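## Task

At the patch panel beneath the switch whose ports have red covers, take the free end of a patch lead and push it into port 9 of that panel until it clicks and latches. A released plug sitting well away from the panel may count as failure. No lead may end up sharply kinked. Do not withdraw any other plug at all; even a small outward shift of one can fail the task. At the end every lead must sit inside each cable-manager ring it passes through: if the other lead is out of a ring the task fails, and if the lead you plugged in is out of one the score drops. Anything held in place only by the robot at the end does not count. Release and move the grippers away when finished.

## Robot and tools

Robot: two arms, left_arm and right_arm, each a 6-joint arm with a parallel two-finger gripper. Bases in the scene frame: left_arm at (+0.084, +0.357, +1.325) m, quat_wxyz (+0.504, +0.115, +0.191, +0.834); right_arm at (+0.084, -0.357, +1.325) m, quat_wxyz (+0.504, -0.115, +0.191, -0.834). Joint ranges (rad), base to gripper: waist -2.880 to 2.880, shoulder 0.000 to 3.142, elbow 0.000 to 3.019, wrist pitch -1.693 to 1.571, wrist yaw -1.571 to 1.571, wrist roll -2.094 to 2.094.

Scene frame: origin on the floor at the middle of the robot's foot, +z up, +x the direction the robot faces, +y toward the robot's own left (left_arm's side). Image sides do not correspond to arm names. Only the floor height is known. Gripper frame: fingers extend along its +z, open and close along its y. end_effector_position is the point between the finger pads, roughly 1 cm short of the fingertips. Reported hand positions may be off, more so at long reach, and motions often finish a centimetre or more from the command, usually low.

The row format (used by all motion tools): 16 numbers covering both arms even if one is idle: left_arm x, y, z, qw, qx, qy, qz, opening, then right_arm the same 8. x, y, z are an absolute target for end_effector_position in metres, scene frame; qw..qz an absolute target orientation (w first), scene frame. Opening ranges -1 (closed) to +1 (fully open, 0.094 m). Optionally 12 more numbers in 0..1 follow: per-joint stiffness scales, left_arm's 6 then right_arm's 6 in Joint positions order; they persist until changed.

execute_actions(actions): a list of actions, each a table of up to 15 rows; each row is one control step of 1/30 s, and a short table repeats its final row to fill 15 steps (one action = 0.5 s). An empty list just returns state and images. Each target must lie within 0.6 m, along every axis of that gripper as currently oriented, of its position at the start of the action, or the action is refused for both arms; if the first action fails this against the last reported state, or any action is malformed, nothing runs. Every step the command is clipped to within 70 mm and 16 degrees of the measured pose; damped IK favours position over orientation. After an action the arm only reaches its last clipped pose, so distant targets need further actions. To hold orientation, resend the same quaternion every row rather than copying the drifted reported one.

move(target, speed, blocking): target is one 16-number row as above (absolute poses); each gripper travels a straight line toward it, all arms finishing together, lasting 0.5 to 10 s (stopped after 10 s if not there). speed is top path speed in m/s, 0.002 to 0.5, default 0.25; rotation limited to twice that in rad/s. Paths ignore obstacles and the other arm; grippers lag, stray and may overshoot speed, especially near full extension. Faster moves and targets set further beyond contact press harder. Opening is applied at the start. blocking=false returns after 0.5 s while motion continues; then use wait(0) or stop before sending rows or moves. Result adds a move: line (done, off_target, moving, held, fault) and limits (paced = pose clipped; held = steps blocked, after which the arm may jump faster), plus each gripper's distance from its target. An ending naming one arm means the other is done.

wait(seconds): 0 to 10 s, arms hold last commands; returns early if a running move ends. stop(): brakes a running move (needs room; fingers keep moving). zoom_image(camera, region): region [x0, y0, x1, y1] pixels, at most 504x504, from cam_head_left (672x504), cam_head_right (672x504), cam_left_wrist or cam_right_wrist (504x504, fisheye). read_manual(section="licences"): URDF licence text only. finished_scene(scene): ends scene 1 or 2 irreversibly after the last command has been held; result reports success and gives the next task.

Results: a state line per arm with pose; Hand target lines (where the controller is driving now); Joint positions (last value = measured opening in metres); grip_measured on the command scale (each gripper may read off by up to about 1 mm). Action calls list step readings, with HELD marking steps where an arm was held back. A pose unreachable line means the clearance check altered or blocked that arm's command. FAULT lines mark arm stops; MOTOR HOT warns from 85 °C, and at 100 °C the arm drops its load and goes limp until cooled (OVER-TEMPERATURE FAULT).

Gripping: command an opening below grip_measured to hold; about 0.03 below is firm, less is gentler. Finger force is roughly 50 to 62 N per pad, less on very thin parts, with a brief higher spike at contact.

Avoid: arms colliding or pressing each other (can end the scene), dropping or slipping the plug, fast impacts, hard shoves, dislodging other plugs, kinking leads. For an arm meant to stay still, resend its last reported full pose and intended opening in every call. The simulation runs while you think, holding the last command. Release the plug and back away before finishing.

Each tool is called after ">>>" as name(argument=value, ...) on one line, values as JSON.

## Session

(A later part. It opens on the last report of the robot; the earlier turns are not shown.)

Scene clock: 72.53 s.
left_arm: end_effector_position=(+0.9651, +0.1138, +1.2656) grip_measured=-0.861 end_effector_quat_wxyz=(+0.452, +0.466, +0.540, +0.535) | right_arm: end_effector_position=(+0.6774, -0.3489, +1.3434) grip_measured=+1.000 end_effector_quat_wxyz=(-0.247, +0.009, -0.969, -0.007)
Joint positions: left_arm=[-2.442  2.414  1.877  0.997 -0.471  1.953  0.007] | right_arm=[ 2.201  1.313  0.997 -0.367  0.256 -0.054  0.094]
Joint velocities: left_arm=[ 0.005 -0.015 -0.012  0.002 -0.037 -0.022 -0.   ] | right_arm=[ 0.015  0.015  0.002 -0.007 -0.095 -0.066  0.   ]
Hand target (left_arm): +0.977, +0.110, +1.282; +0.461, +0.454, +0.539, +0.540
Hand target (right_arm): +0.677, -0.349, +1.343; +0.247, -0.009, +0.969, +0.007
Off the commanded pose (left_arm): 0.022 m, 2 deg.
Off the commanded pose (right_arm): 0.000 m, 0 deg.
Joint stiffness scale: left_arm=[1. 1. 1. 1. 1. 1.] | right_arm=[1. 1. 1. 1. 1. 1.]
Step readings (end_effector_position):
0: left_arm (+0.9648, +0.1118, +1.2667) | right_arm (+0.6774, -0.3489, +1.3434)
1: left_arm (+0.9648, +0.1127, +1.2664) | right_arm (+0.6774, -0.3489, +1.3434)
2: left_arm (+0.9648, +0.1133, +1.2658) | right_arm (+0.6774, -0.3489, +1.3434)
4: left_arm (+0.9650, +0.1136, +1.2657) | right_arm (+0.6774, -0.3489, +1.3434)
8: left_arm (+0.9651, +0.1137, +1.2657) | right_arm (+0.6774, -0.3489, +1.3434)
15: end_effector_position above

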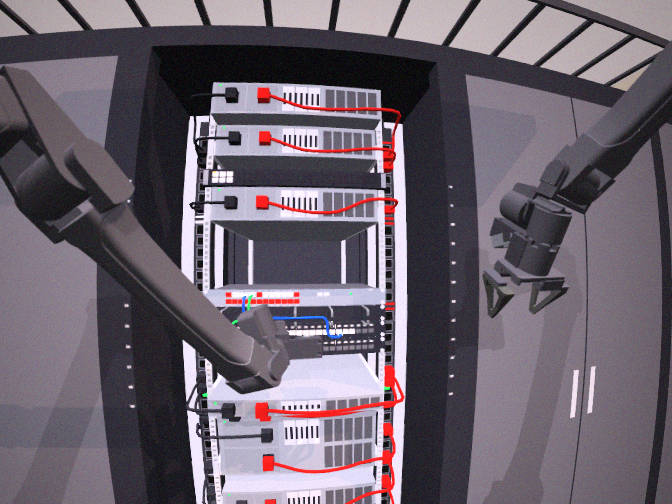

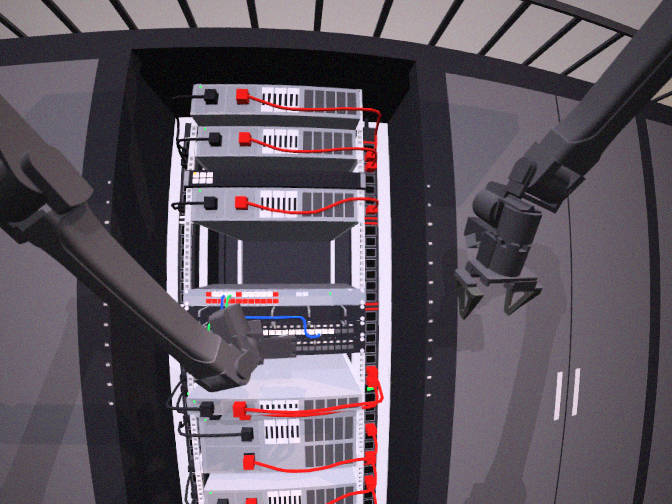

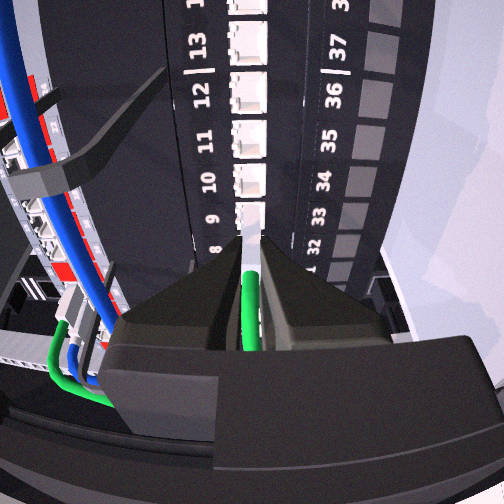

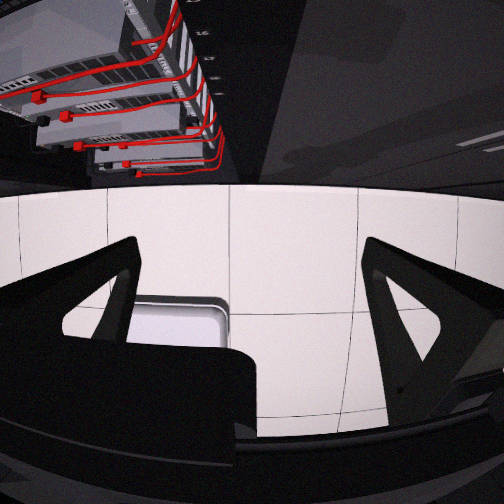

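>>> execute_actions(actions=[[[0.9815,0.110,1.2814,0.4592,0.453,0.5405,0.541,-0.885,0.6774,-0.3489,1.3434,-0.247,0.009,-0.969,-0.007,1]],[[0.9815,0.110,1.2814,0.4592,0.453,0.5405,0.541,-0.885,0.6774,-0.3489,1.3434,-0.247,0.009,-0.969,-0.007,1]]])

>>> zoom_image(camera="cam_left_wrist", region=[200, 160, 300, 260])

Scene clock: 73.77 s.
left_arm: end_effector_position=(+0.9667, +0.1143, +1.2659) grip_measured=-0.861 end_effector_quat_wxyz=(+0.450, +0.464, +0.542, +0.536) | right_arm: end_effector_position=(+0.6774, -0.3489, +1.3434) grip_measured=+1.000 end_effector_quat_wxyz=(-0.247, +0.009, -0.969, -0.007)
Joint positions: left_arm=[-2.442  2.417  1.886  0.992 -0.477  1.953  0.007] | right_arm=[ 2.201  1.313  0.997 -0.367  0.256 -0.054  0.094]
Joint velocities: left_arm=[-0.005 -0.024 -0.002 -0.007  0.022 -0.066  0.001] | right_arm=[ 0.005 -0.005  0.007  0.017  0.037 -0.007  0.   ]
Hand target (left_arm): +0.980, +0.111, +1.282; +0.459, +0.453, +0.540, +0.540
Hand target (right_arm): +0.677, -0.349, +1.343; +0.247, -0.009, +0.969, +0.007
Off the commanded pose (left_arm): 0.022 m, 2 deg.
Off the commanded pose (right_arm): 0.000 m, 0 deg.
Joint stiffness scale: left_arm=[1. 1. 1. 1. 1. 1.] | right_arm=[1. 1. 1. 1. 1. 1.]
Step readings (end_effector_position; steps 1 to 15: 1st action; 16 to 30: 2nd action):
0: left_arm (+0.9651, +0.1138, +1.2656) | right_arm (+0.6774, -0.3489, +1.3434)
1: left_arm (+0.9654, +0.1141, +1.2658) | right_arm (+0.6774, -0.3489, +1.3434)
2: left_arm (+0.9659, +0.1142, +1.2657) | right_arm (+0.6774, -0.3489, +1.3434)
4: left_arm (+0.9667, +0.1142, +1.2659) | right_arm (+0.6774, -0.3489, +1.3434)
8: left_arm (+0.9667, +0.1143, +1.2659) | right_arm (+0.6774, -0.3489, +1.3434)
15: left_arm (+0.9667, +0.1143, +1.2659) | right_arm (+0.6774, -0.3489, +1.3434)
16: left_arm (+0.9667, +0.1143, +1.2659) | right_arm (+0.6774, -0.3489, +1.3434)
17: left_arm (+0.9667, +0.1143, +1.2659) | right_arm (+0.6774, -0.3489, +1.3434)
19: left_arm (+0.9667, +0.1143, +1.2659) | right_arm (+0.6774, -0.3489, +1.3434)
23: left_arm (+0.9667, +0.1143, +1.2659) | right_arm (+0.6774, -0.3489, +1.3434)
30: end_effector_position above

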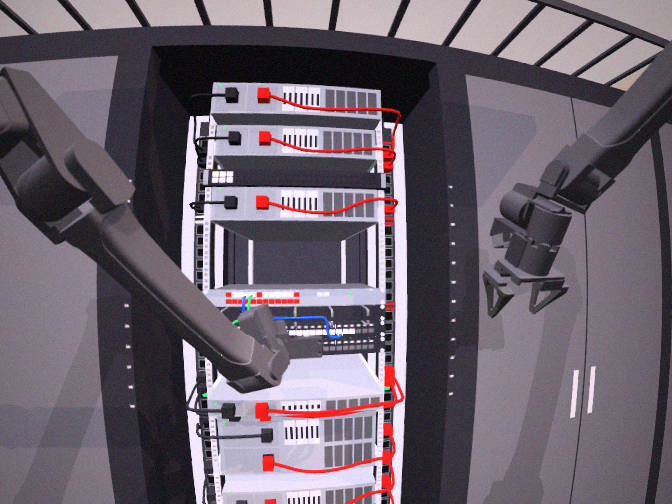

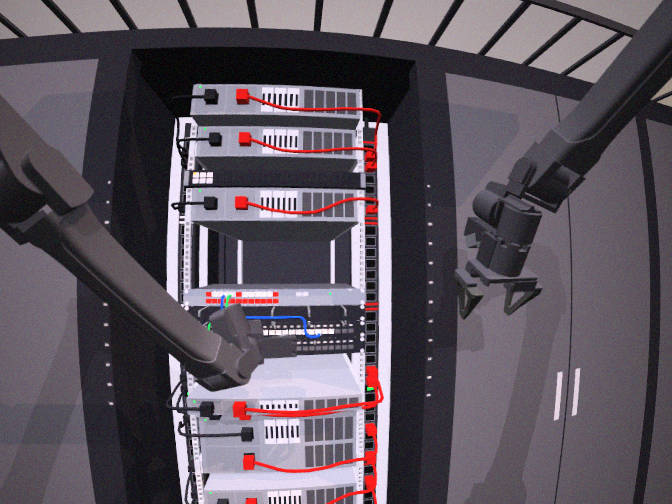

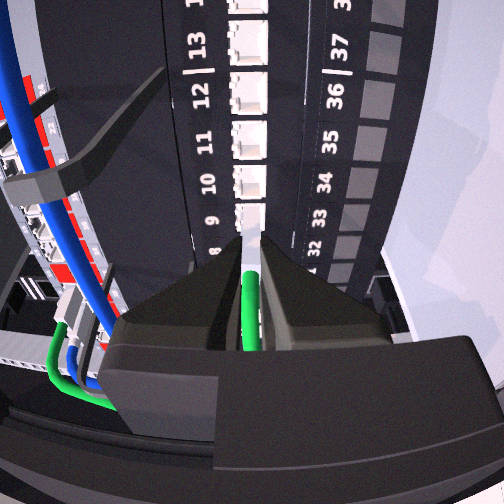

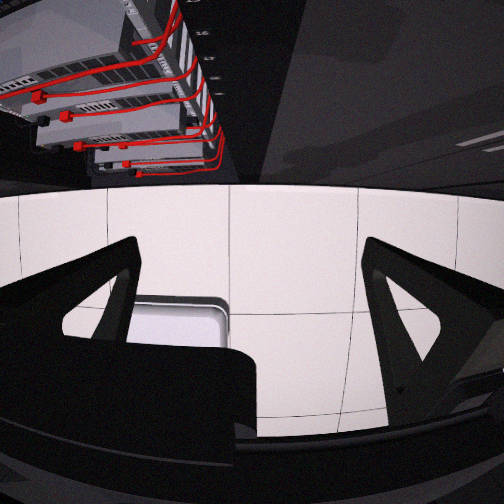

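Region (200, 160, 300, 260) of cam_left_wrist's 504x504 image, scaled by 5.040, with more detail than that image has.

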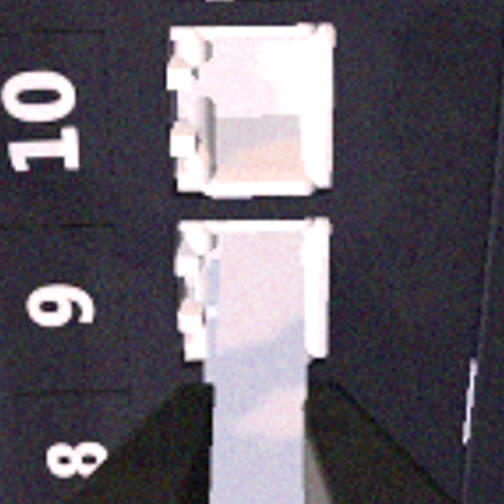

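>>> execute_actions(actions=[[[0.984,0.1107,1.2811,0.4578,0.4524,0.5417,0.5415,-0.885,0.6774,-0.3489,1.3434,-0.247,0.009,-0.969,-0.007,1]],[[0.9865,0.1114,1.2808,0.4564,0.4518,0.5429,0.542,-0.885,0.6774,-0.3489,1.3434,-0.247,0.009,-0.969,-0.007,1]]])

>>> zoom_image(camera="cam_left_wrist", region=[200, 170, 300, 290])

Scene clock: 74.97 s.
left_arm: end_effector_position=(+0.9693, +0.1144, +1.2657) grip_measured=-0.861 end_effector_quat_wxyz=(+0.450, +0.461, +0.545, +0.536) | right_arm: end_effector_position=(+0.6774, -0.3489, +1.3434) grip_measured=+1.000 end_effector_quat_wxyz=(-0.247, +0.009, -0.969, -0.007)
Joint positions: left_arm=[-2.442  2.423  1.9    0.985 -0.483  1.947  0.007] | right_arm=[ 2.201  1.313  0.997 -0.367  0.256 -0.054  0.094]
Joint velocities: left_arm=[ 0.005 -0.005  0.017 -0.002  0.022 -0.037 -0.001] | right_arm=[-0.005 -0.005  0.002 -0.012  0.007 -0.007  0.   ]
Hand target (left_arm): +0.984, +0.112, +1.282; +0.456, +0.452, +0.543, +0.542
Hand target (right_arm): +0.677, -0.349, +1.343; +0.247, -0.009, +0.969, +0.007
Off the commanded pose (left_arm): 0.023 m, 2 deg.
Off the commanded pose (right_arm): 0.000 m, 0 deg.
Joint stiffness scale: left_arm=[1. 1. 1. 1. 1. 1.] | right_arm=[1. 1. 1. 1. 1. 1.]
Step readings (end_effector_position; steps 1 to 15: 1st action; 16 to 30: 2nd action):
0: left_arm (+0.9667, +0.1143, +1.2659) | right_arm (+0.6774, -0.3489, +1.3434)
1: left_arm (+0.9670, +0.1143, +1.2659) | right_arm (+0.6774, -0.3489, +1.3434)
2: left_arm (+0.9673, +0.1145, +1.2658) | right_arm (+0.6774, -0.3489, +1.3434)
4: left_arm (+0.9675, +0.1145, +1.2657) | right_arm (+0.6774, -0.3489, +1.3434)
8: left_arm (+0.9679, +0.1144, +1.2659) | right_arm (+0.6774, -0.3489, +1.3434)
15: left_arm (+0.9679, +0.1144, +1.2658) | right_arm (+0.6774, -0.3489, +1.3434)
16: left_arm (+0.9681, +0.1144, +1.2657) | right_arm (+0.6774, -0.3489, +1.3434)
17: left_arm (+0.9686, +0.1144, +1.2657) | right_arm (+0.6774, -0.3489, +1.3434)
19: left_arm (+0.9691, +0.1144, +1.2656) | right_arm (+0.6774, -0.3489, +1.3434)
23: left_arm (+0.9692, +0.1144, +1.2656) | right_arm (+0.6774, -0.3489, +1.3434)
30: end_effector_position above

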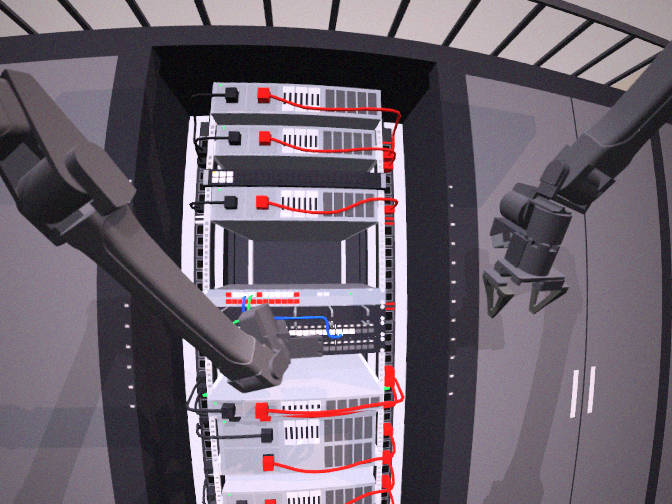

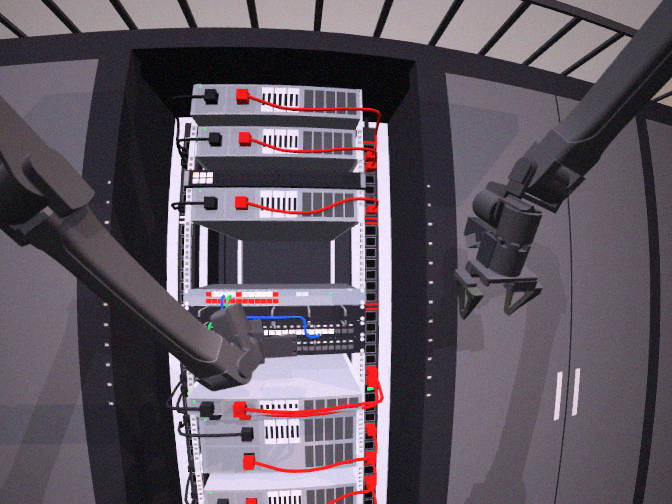

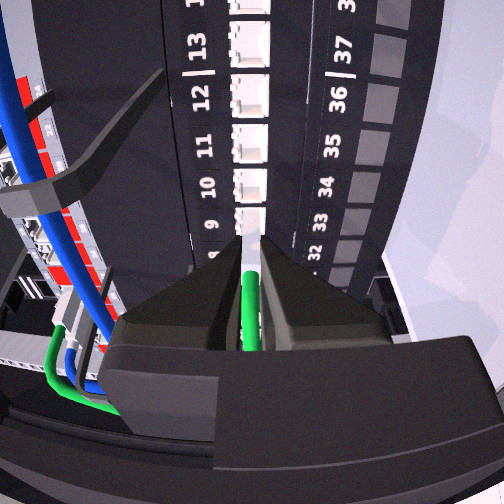

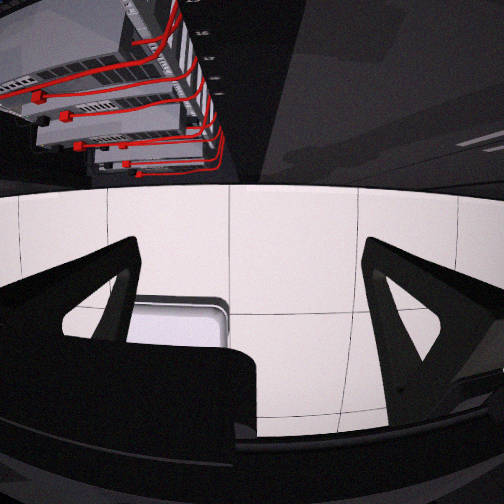

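Region (200, 170, 300, 290) of cam_left_wrist's 504x504 image, scaled by 4.200, with more detail than that image has.

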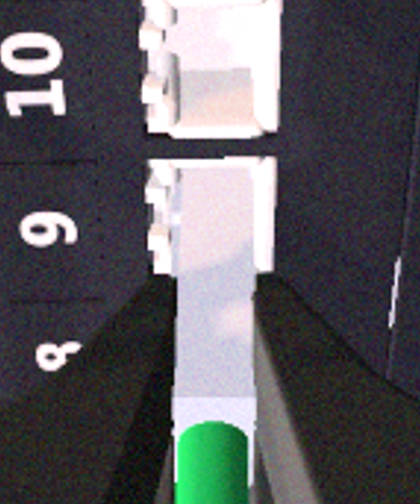

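>>> execute_actions(actions=[[[0.9895,0.113,1.2808,0.4564,0.4518,0.5429,0.542,-0.89,0.6774,-0.3489,1.3434,-0.247,0.009,-0.969,-0.007,1]],[[0.9925,0.115,1.2808,0.4564,0.4518,0.5429,0.542,-0.89,0.6774,-0.3489,1.3434,-0.247,0.009,-0.969,-0.007,1]],[[0.9955,0.117,1.2808,0.4564,0.4518,0.5429,0.542,-0.89,0.6774,-0.3489,1.3434,-0.247,0.009,-0.969,-0.007,1]],[[0.9985,0.119,1.2808,0.4564,0.4518,0.5429,0.542,-0.89,0.6774,-0.3489,1.3434,-0.247,0.009,-0.969,-0.007,1]]])

>>> zoom_image(camera="cam_left_wrist", region=[200, 170, 300, 290])

Scene clock: 77.27 s.
left_arm: end_effector_position=(+0.9706, +0.1143, +1.2660) grip_measured=-0.861 end_effector_quat_wxyz=(+0.451, +0.460, +0.547, +0.534) | right_arm: end_effector_position=(+0.6774, -0.3489, +1.3434) grip_measured=+1.000 end_effector_quat_wxyz=(-0.247, +0.009, -0.969, -0.007)
Joint positions: left_arm=[-2.442  2.424  1.905  0.978 -0.484  1.941  0.007] | right_arm=[ 2.201  1.313  0.997 -0.367  0.256 -0.054  0.094]
Joint velocities: left_arm=[-0.005  0.005 -0.002 -0.017  0.007 -0.007  0.002] | right_arm=[-0.005 -0.005 -0.012 -0.007 -0.022  0.022  0.   ]
Hand target (left_arm): +0.993, +0.121, +1.283; +0.456, +0.452, +0.543, +0.542
Hand target (right_arm): +0.677, -0.349, +1.343; +0.247, -0.009, +0.969, +0.007
Off the commanded pose (left_arm): 0.032 m, 2 deg.
Off the commanded pose (right_arm): 0.000 m, 0 deg.
Joint stiffness scale: left_arm=[1. 1. 1. 1. 1. 1.] | right_arm=[1. 1. 1. 1. 1. 1.]
Step readings (end_effector_position; steps 1 to 15: 1st action; 16 to 30: 2nd action; 31 to 45: 3rd action; 46 to 60: 4th action):
0: left_arm (+0.9693, +0.1144, +1.2657) | right_arm (+0.6774, -0.3489, +1.3434)
1: left_arm (+0.9695, +0.1144, +1.2659) | right_arm (+0.6774, -0.3489, +1.3434)
2: left_arm (+0.9695, +0.1144, +1.2656) | right_arm (+0.6774, -0.3489, +1.3434)
4: left_arm (+0.9695, +0.1145, +1.2656) | right_arm (+0.6774, -0.3489, +1.3434)
8: left_arm (+0.9695, +0.1145, +1.2656) | right_arm (+0.6774, -0.3489, +1.3434)
15: left_arm (+0.9695, +0.1145, +1.2656) | right_arm (+0.6774, -0.3489, +1.3434)
16: left_arm (+0.9697, +0.1144, +1.2658) | right_arm (+0.6774, -0.3489, +1.3434)
17: left_arm (+0.9699, +0.1144, +1.2658) | right_arm (+0.6774, -0.3489, +1.3434)
19: left_arm (+0.9699, +0.1144, +1.2658) | right_arm (+0.6774, -0.3489, +1.3434)
23: left_arm (+0.9699, +0.1144, +1.2658) | right_arm (+0.6774, -0.3489, +1.3434)
30: left_arm (+0.9699, +0.1144, +1.2658) | right_arm (+0.6774, -0.3489, +1.3434)
31: left_arm (+0.9700, +0.1144, +1.2658) | right_arm (+0.6774, -0.3489, +1.3434)
32: left_arm (+0.9701, +0.1143, +1.2658) | right_arm (+0.6774, -0.3489, +1.3434)
34: left_arm (+0.9701, +0.1143, +1.2658) | right_arm (+0.6774, -0.3489, +1.3434)
38: left_arm (+0.9701, +0.1143, +1.2658) | right_arm (+0.6774, -0.3489, +1.3434)
45: left_arm (+0.9701, +0.1143, +1.2658) | right_arm (+0.6774, -0.3489, +1.3434)
46: left_arm (+0.9702, +0.1143, +1.2659) | right_arm (+0.6774, -0.3489, +1.3434)
47: left_arm (+0.9704, +0.1143, +1.2660) | right_arm (+0.6774, -0.3489, +1.3434)
49: left_arm (+0.9705, +0.1143, +1.2659) | right_arm (+0.6774, -0.3489, +1.3434)
53: left_arm (+0.9705, +0.1143, +1.2659) | right_arm (+0.6774, -0.3489, +1.3434)
60: end_effector_position above

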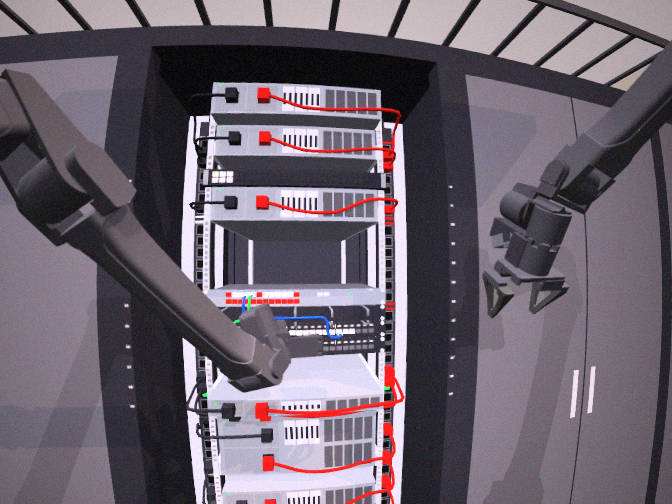

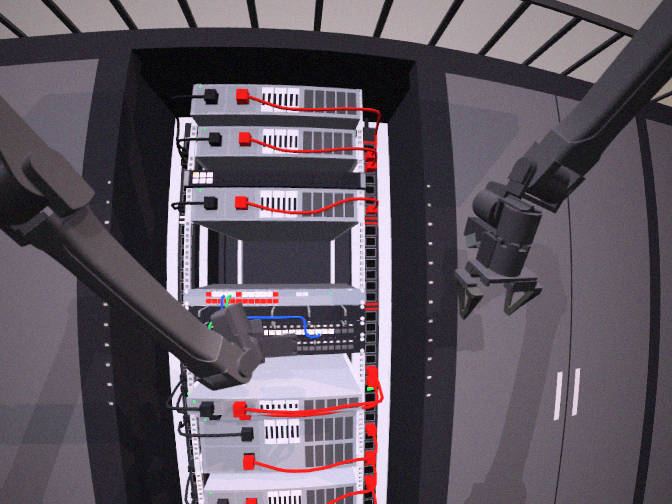

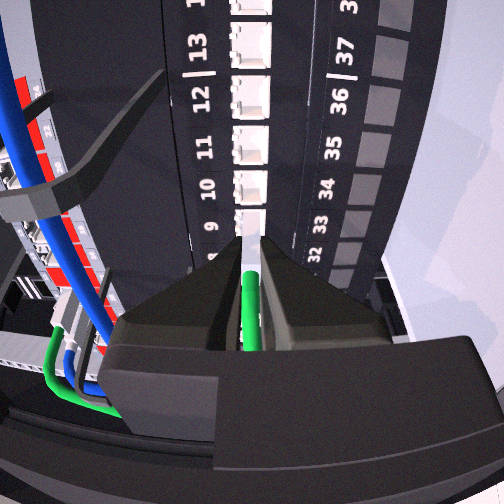

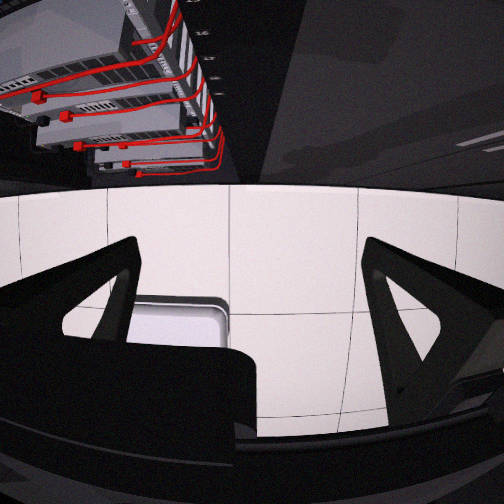

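Region (200, 170, 300, 290) of cam_left_wrist's 504x504 image, scaled by 4.200, with more detail than that image has.

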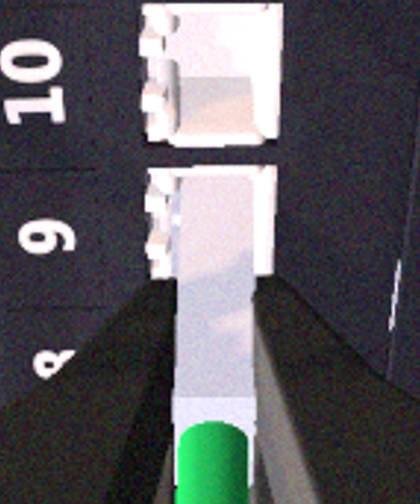

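>>> zoom_image(camera="cam_left_wrist", region=[30, 230, 250, 430])

>>> zoom_image(camera="cam_head_right", region=[190, 280, 310, 380])

Region (30, 230, 250, 430) of cam_left_wrist's 504x504 image, scaled by 2.291, with more detail than that image has; it fills the top 458 rows of this view, and the rest is white.

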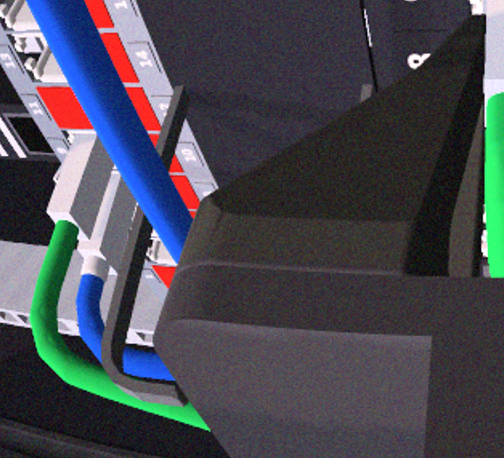

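Region (190, 280, 310, 380) of cam_head_right's 672x504 image, scaled by 4.200, with more detail than that image has.

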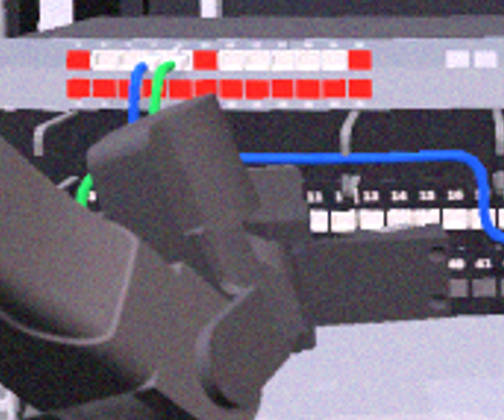

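>>> execute_actions(actions=[])

>>> zoom_image(camera="cam_left_wrist", region=[150,120,350,320])

Scene clock: 78.00 s.
left_arm: end_effector_position=(+0.9706, +0.1143, +1.2660) grip_measured=-0.861 end_effector_quat_wxyz=(+0.451, +0.460, +0.547, +0.534) | right_arm: end_effector_position=(+0.6774, -0.3489, +1.3434) grip_measured=+1.000 end_effector_quat_wxyz=(-0.247, +0.009, -0.969, -0.007)
Joint positions: left_arm=[-2.442  2.424  1.905  0.978 -0.484  1.941  0.007] | right_arm=[ 2.201  1.313  0.997 -0.367  0.256 -0.054  0.094]
Joint velocities: left_arm=[-0.015  0.015  0.002 -0.007 -0.051 -0.037 -0.   ] | right_arm=[-0.005  0.005 -0.007 -0.002 -0.007  0.022  0.   ]
Hand target (left_arm): +0.993, +0.121, +1.283; +0.456, +0.452, +0.543, +0.542
Hand target (right_arm): +0.677, -0.349, +1.343; +0.247, -0.009, +0.969, +0.007
Off the commanded pose (left_arm): 0.032 m, 2 deg.
Off the commanded pose (right_arm): 0.000 m, 0 deg.
Joint stiffness scale: left_arm=[1. 1. 1. 1. 1. 1.] | right_arm=[1. 1. 1. 1. 1. 1.]

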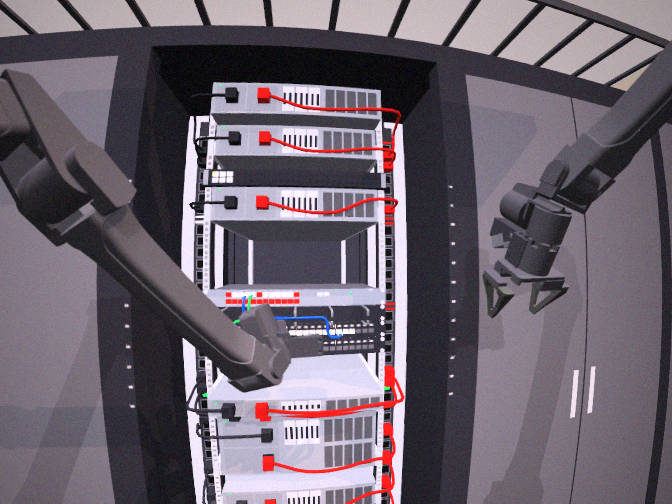

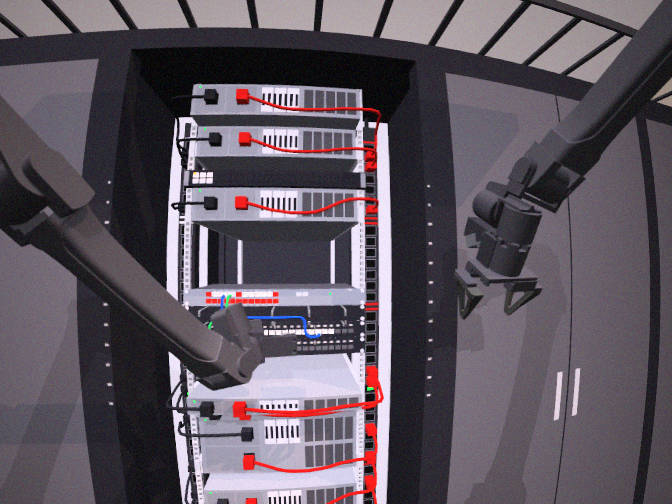

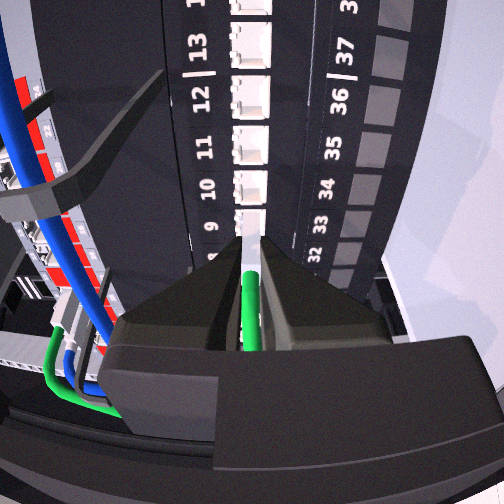

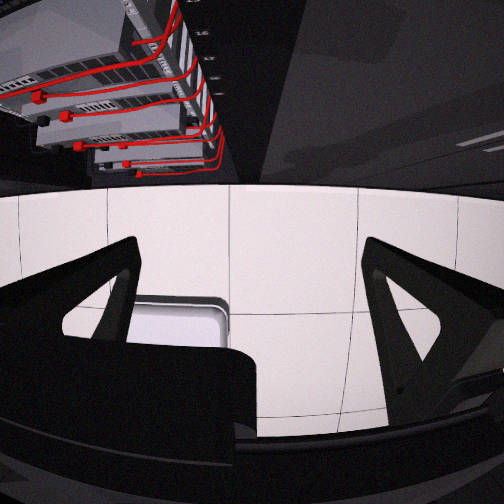

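Region (150, 120, 350, 320) of cam_left_wrist's 504x504 image, scaled by 2.520, with more detail than that image has.

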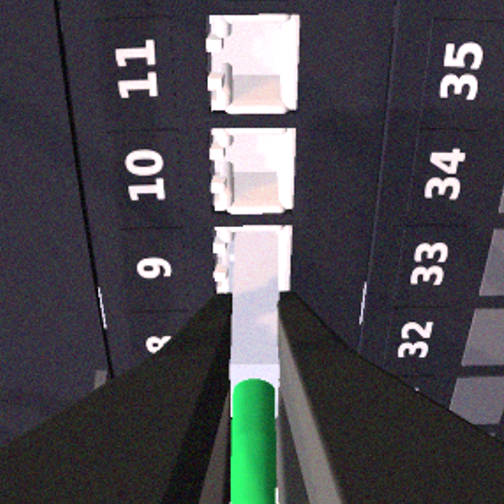

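>>> execute_actions(actions=[[[1.005,0.117,1.278,0.4564,0.4518,0.5429,0.542,-0.89,0.6774,-0.3489,1.3434,-0.247,0.009,-0.969,-0.007,1]],[[1.012,0.115,1.276,0.4564,0.4518,0.5429,0.542,-0.89,0.6774,-0.3489,1.3434,-0.247,0.009,-0.969,-0.007,1]]])

>>> zoom_image(camera="cam_left_wrist", region=[150,120,350,320])

Scene clock: 79.17 s.
left_arm: end_effector_position=(+0.9744, +0.1138, +1.2650) grip_measured=-0.861 end_effector_quat_wxyz=(+0.448, +0.454, +0.553, +0.536) | right_arm: end_effector_position=(+0.6774, -0.3489, +1.3434) grip_measured=+1.000 end_effector_quat_wxyz=(-0.247, +0.009, -0.969, -0.007)
Joint positions: left_arm=[-2.444  2.438  1.934  0.97  -0.503  1.937  0.007] | right_arm=[ 2.201  1.313  0.997 -0.367  0.256 -0.054  0.094]
Joint velocities: left_arm=[ 0.005 -0.005 -0.012 -0.007 -0.022  0.007 -0.001] | right_arm=[-0.015  0.005 -0.002  0.002  0.081 -0.007  0.   ]
Hand target (left_arm): +1.003, +0.119, +1.279; +0.456, +0.452, +0.543, +0.542
Hand target (right_arm): +0.677, -0.349, +1.343; +0.247, -0.009, +0.969, +0.007
Off the commanded pose (left_arm): 0.039 m, 2 deg.
Off the commanded pose (right_arm): 0.000 m, 0 deg.
Joint stiffness scale: left_arm=[1. 1. 1. 1. 1. 1.] | right_arm=[1. 1. 1. 1. 1. 1.]
Step readings (end_effector_position; steps 1 to 15: 1st action; 16 to 30: 2nd action):
0: left_arm (+0.9706, +0.1143, +1.2660) | right_arm (+0.6774, -0.3489, +1.3434)
1: left_arm (+0.9711, +0.1142, +1.2660) | right_arm (+0.6774, -0.3489, +1.3434)
2: left_arm (+0.9726, +0.1139, +1.2660) | right_arm (+0.6774, -0.3489, +1.3434)
4: left_arm (+0.9740, +0.1138, +1.2652) | right_arm (+0.6774, -0.3489, +1.3434)
8: left_arm (+0.9742, +0.1142, +1.2652) | right_arm (+0.6774, -0.3489, +1.3434)
15: left_arm (+0.9742, +0.1142, +1.2652) | right_arm (+0.6774, -0.3489, +1.3434)
16: left_arm (+0.9745, +0.1143, +1.2655) | right_arm (+0.6774, -0.3489, +1.3434)
17: left_arm (+0.9744, +0.1139, +1.2649) | right_arm (+0.6774, -0.3489, +1.3434)
19: left_arm (+0.9745, +0.1141, +1.2652) | right_arm (+0.6774, -0.3489, +1.3434)
23: left_arm (+0.9744, +0.1138, +1.2650) | right_arm (+0.6774, -0.3489, +1.3434)
30: end_effector_position above

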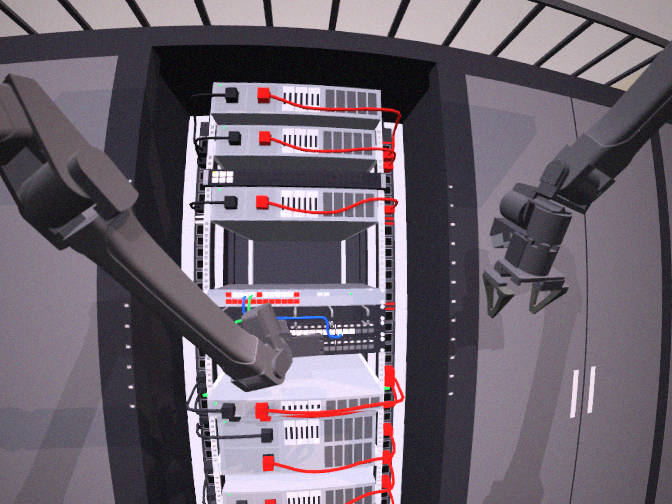

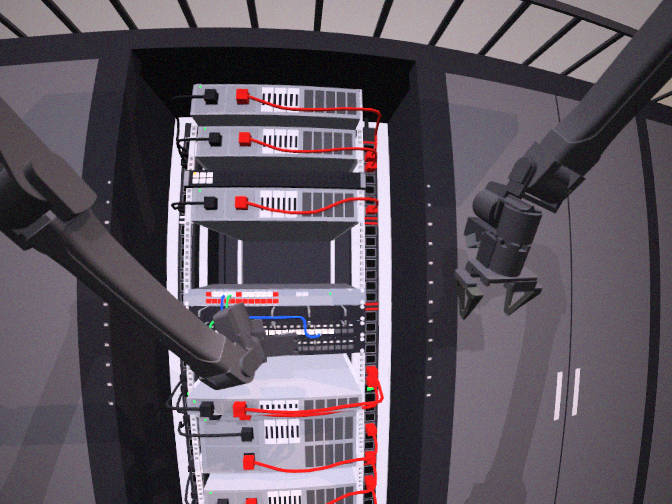

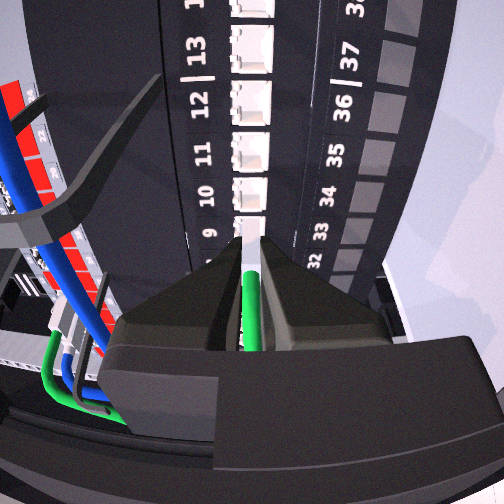

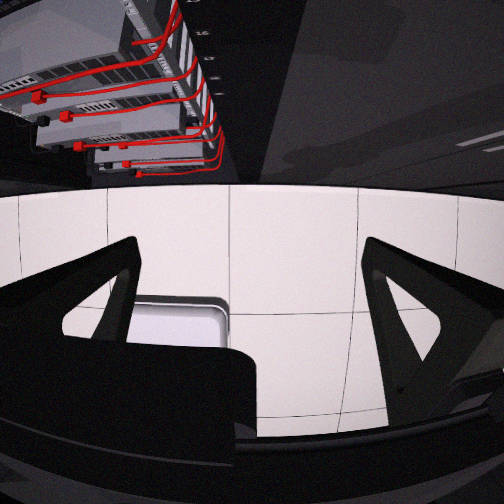

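Region (150, 120, 350, 320) of cam_left_wrist's 504x504 image, scaled by 2.520, with more detail than that image has.

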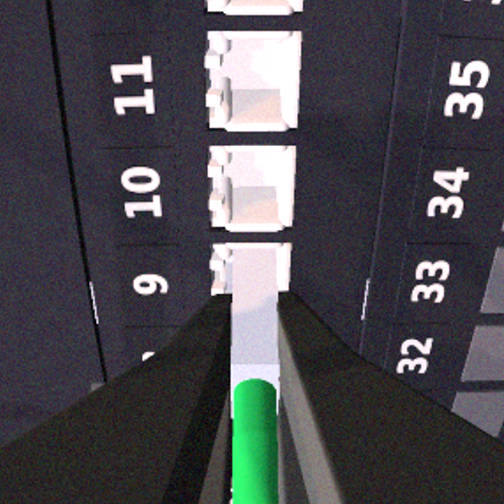

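>>> execute_actions(actions=[[[1.02,0.115,1.274,0.4564,0.4518,0.5429,0.542,-0.89,0.6774,-0.3489,1.3434,-0.247,0.009,-0.969,-0.007,1]],[[1.028,0.115,1.274,0.4564,0.4518,0.5429,0.542,-0.89,0.6774,-0.3489,1.3434,-0.247,0.009,-0.969,-0.007,1]]])

>>> zoom_image(camera="cam_left_wrist", region=[150,120,350,320])

Scene clock: 80.33 s.
left_arm: end_effector_position=(+0.9751, +0.1138, +1.2651) grip_measured=-0.861 end_effector_quat_wxyz=(+0.446, +0.449, +0.557, +0.537) | right_arm: end_effector_position=(+0.6774, -0.3489, +1.3434) grip_measured=+1.000 end_effector_quat_wxyz=(-0.247, +0.009, -0.969, -0.007)
Joint positions: left_arm=[-2.446  2.444  1.944  0.97  -0.515  1.935  0.007] | right_arm=[ 2.201  1.313  0.997 -0.367  0.256 -0.054  0.094]
Joint velocities: left_arm=[-0.005 -0.005  0.002 -0.007 -0.022 -0.007  0.   ] | right_arm=[-0.005  0.005 -0.002  0.017  0.007 -0.007  0.   ]
Hand target (left_arm): +1.012, +0.122, +1.279; +0.456, +0.452, +0.542, +0.542
Hand target (right_arm): +0.677, -0.349, +1.343; +0.247, -0.009, +0.969, +0.007
Off the commanded pose (left_arm): 0.054 m, 2 deg.
Off the commanded pose (right_arm): 0.000 m, 0 deg.
Joint stiffness scale: left_arm=[1. 1. 1. 1. 1. 1.] | right_arm=[1. 1. 1. 1. 1. 1.]
Step readings (end_effector_position; steps 1 to 15: 1st action; 16 to 30: 2nd action):
0: left_arm (+0.9744, +0.1138, +1.2650) | right_arm (+0.6774, -0.3489, +1.3434)
1: left_arm (+0.9747, +0.1138, +1.2653) | right_arm (+0.6774, -0.3489, +1.3434)
2: left_arm (+0.9747, +0.1137, +1.2647) | right_arm (+0.6774, -0.3489, +1.3434)
4: left_arm (+0.9747, +0.1138, +1.2648) | right_arm (+0.6774, -0.3489, +1.3434)
8: left_arm (+0.9747, +0.1138, +1.2648) | right_arm (+0.6774, -0.3489, +1.3434)
15: left_arm (+0.9747, +0.1138, +1.2648) | right_arm (+0.6774, -0.3489, +1.3434)
16: left_arm (+0.9751, +0.1139, +1.2652) | right_arm (+0.6774, -0.3489, +1.3434)
17: left_arm (+0.9751, +0.1137, +1.2650) | right_arm (+0.6774, -0.3489, +1.3434)
19: left_arm (+0.9751, +0.1138, +1.2651) | right_arm (+0.6774, -0.3489, +1.3434)
23: left_arm (+0.9751, +0.1138, +1.2651) | right_arm (+0.6774, -0.3489, +1.3434)
30: end_effector_position above

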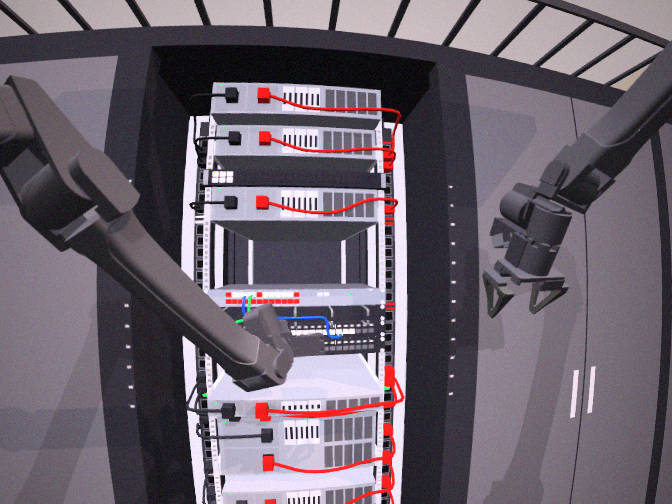

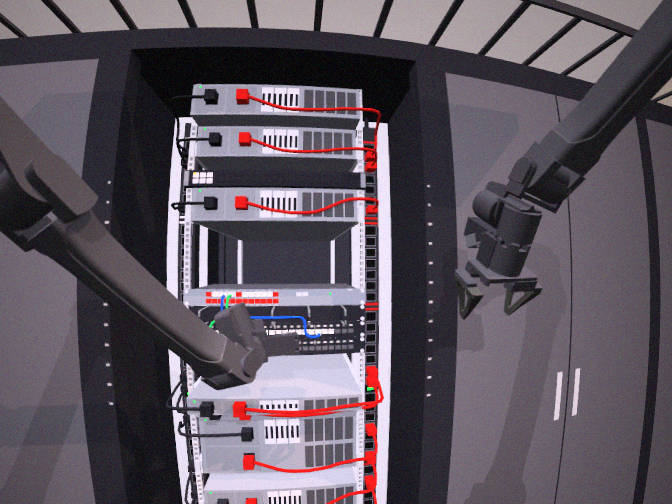

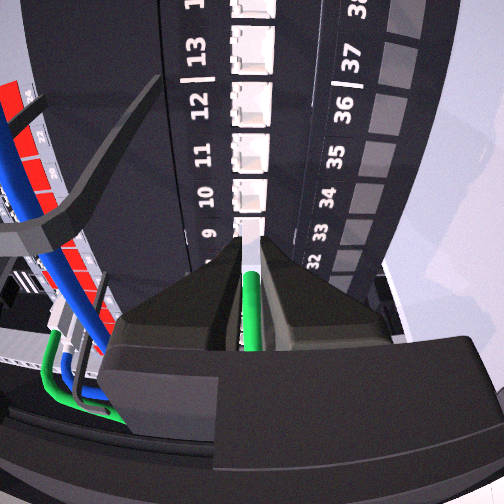

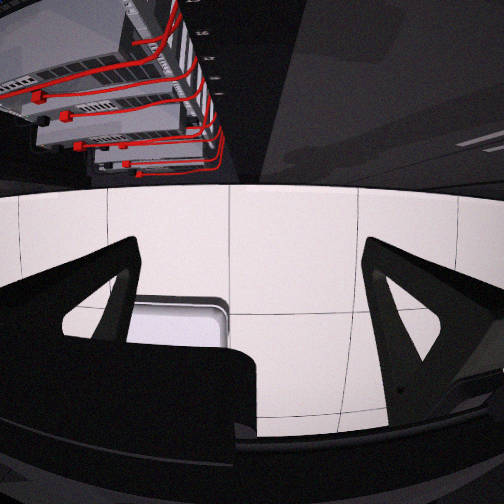

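Region (150, 120, 350, 320) of cam_left_wrist's 504x504 image, scaled by 2.520, with more detail than that image has.

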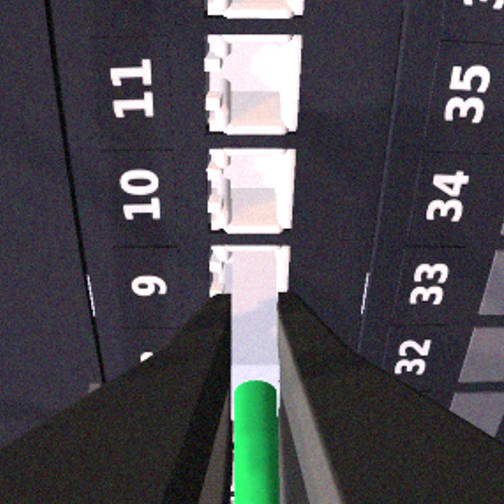

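>>> execute_actions(actions=[[[0.99,0.117,1.279,0.4564,0.4518,0.5429,0.542,-0.89,0.6774,-0.3489,1.3434,-0.247,0.009,-0.969,-0.007,1]],[[0.985,0.117,1.279,0.4564,0.4518,0.5429,0.542,-0.72,0.6774,-0.3489,1.3434,-0.247,0.009,-0.969,-0.007,1]],[[0.975,0.117,1.279,0.4564,0.4518,0.5429,0.542,-0.72,0.6774,-0.3489,1.3434,-0.247,0.009,-0.969,-0.007,1]]])

>>> zoom_image(camera="cam_left_wrist", region=[150,120,350,320])

Scene clock: 82.27 s.
left_arm: end_effector_position=(+0.9712, +0.1083, +1.2642) grip_measured=-0.722 end_effector_quat_wxyz=(+0.454, +0.460, +0.545, +0.534) | right_arm: end_effector_position=(+0.6774, -0.3489, +1.3434) grip_measured=+1.000 end_effector_quat_wxyz=(-0.247, +0.009, -0.969, -0.007)
Joint positions: left_arm=[-2.447  2.437  1.922  0.978 -0.481  1.943  0.013] | right_arm=[ 2.201  1.313  0.997 -0.367  0.256 -0.054  0.094]
Joint velocities: left_arm=[-0.005 -0.005 -0.002 -0.012 -0.007  0.007 -0.001] | right_arm=[-0.005  0.005  0.002 -0.007 -0.037  0.007  0.   ]
Hand target (left_arm): +0.975, +0.117, +1.279; +0.456, +0.452, +0.543, +0.542
Hand target (right_arm): +0.677, -0.349, +1.343; +0.247, -0.009, +0.969, +0.007
Off the commanded pose (left_arm): 0.018 m, 1 deg.
Off the commanded pose (right_arm): 0.000 m, 0 deg.
Joint stiffness scale: left_arm=[1. 1. 1. 1. 1. 1.] | right_arm=[1. 1. 1. 1. 1. 1.]
Step readings (end_effector_position; steps 1 to 15: 1st action; 16 to 30: 2nd action; 31 to 45: 3rd action):
0: left_arm (+0.9751, +0.1138, +1.2651) | right_arm (+0.6774, -0.3489, +1.3434)
1: left_arm (+0.9742, +0.1135, +1.2652) | right_arm (+0.6774, -0.3489, +1.3434)
2: left_arm (+0.9743, +0.1129, +1.2661) | right_arm (+0.6774, -0.3489, +1.3434)
4: left_arm (+0.9742, +0.1128, +1.2660) | right_arm (+0.6774, -0.3489, +1.3434)
8: left_arm (+0.9742, +0.1128, +1.2660) | right_arm (+0.6774, -0.3489, +1.3434)
15: left_arm (+0.9742, +0.1128, +1.2660) | right_arm (+0.6774, -0.3489, +1.3434)
16: left_arm (+0.9741, +0.1116, +1.2660) | right_arm (+0.6774, -0.3489, +1.3434)
17: left_arm (+0.9745, +0.1097, +1.2667) | right_arm (+0.6774, -0.3489, +1.3434)
19: left_arm (+0.9747, +0.1086, +1.2672) | right_arm (+0.6774, -0.3489, +1.3434)
23: left_arm (+0.9747, +0.1083, +1.2673) | right_arm (+0.6774, -0.3489, +1.3434)
30: left_arm (+0.9747, +0.1083, +1.2673) | right_arm (+0.6774, -0.3489, +1.3434)
31: left_arm (+0.9739, +0.1081, +1.2659) | right_arm (+0.6774, -0.3489, +1.3434)
32: left_arm (+0.9731, +0.1082, +1.2655) | right_arm (+0.6774, -0.3489, +1.3434)
34: left_arm (+0.9715, +0.1081, +1.2637) | right_arm (+0.6774, -0.3489, +1.3434)
38: left_arm (+0.9713, +0.1083, +1.2642) | right_arm (+0.6774, -0.3489, +1.3434)
45: end_effector_position above

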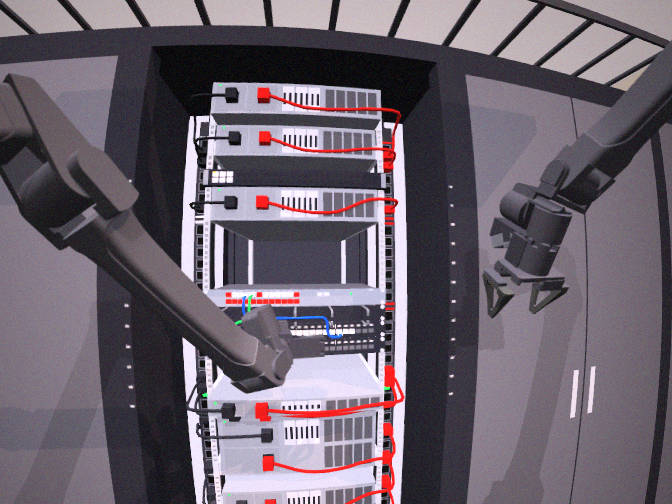

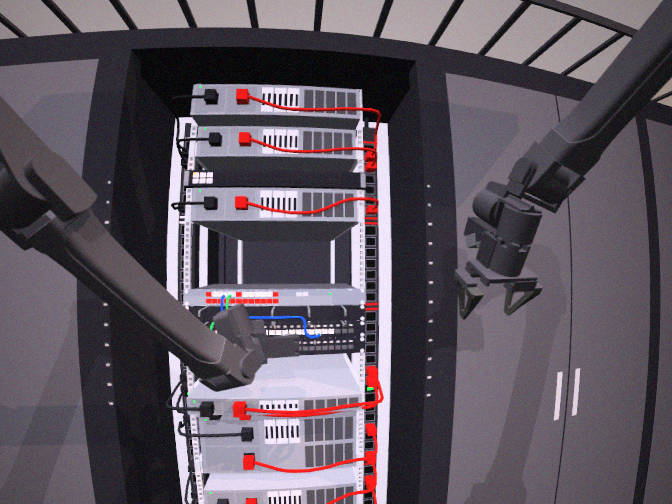

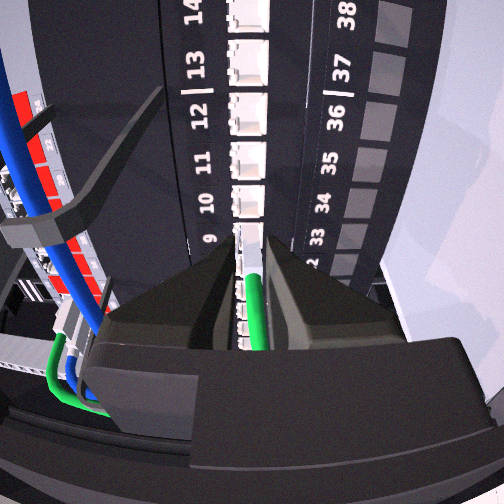

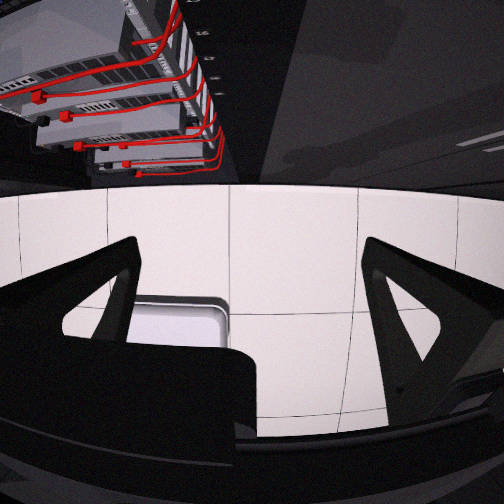

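Region (150, 120, 350, 320) of cam_left_wrist's 504x504 image, scaled by 2.520, with more detail than that image has.

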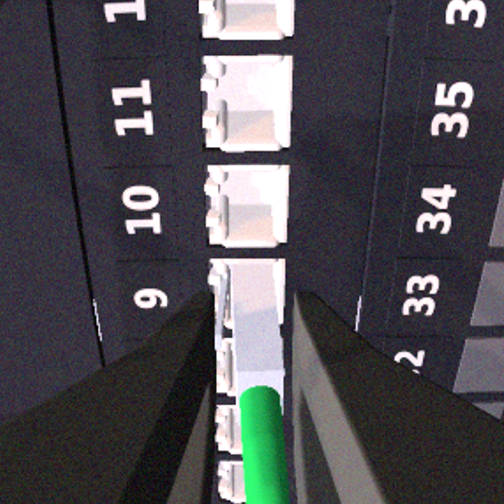

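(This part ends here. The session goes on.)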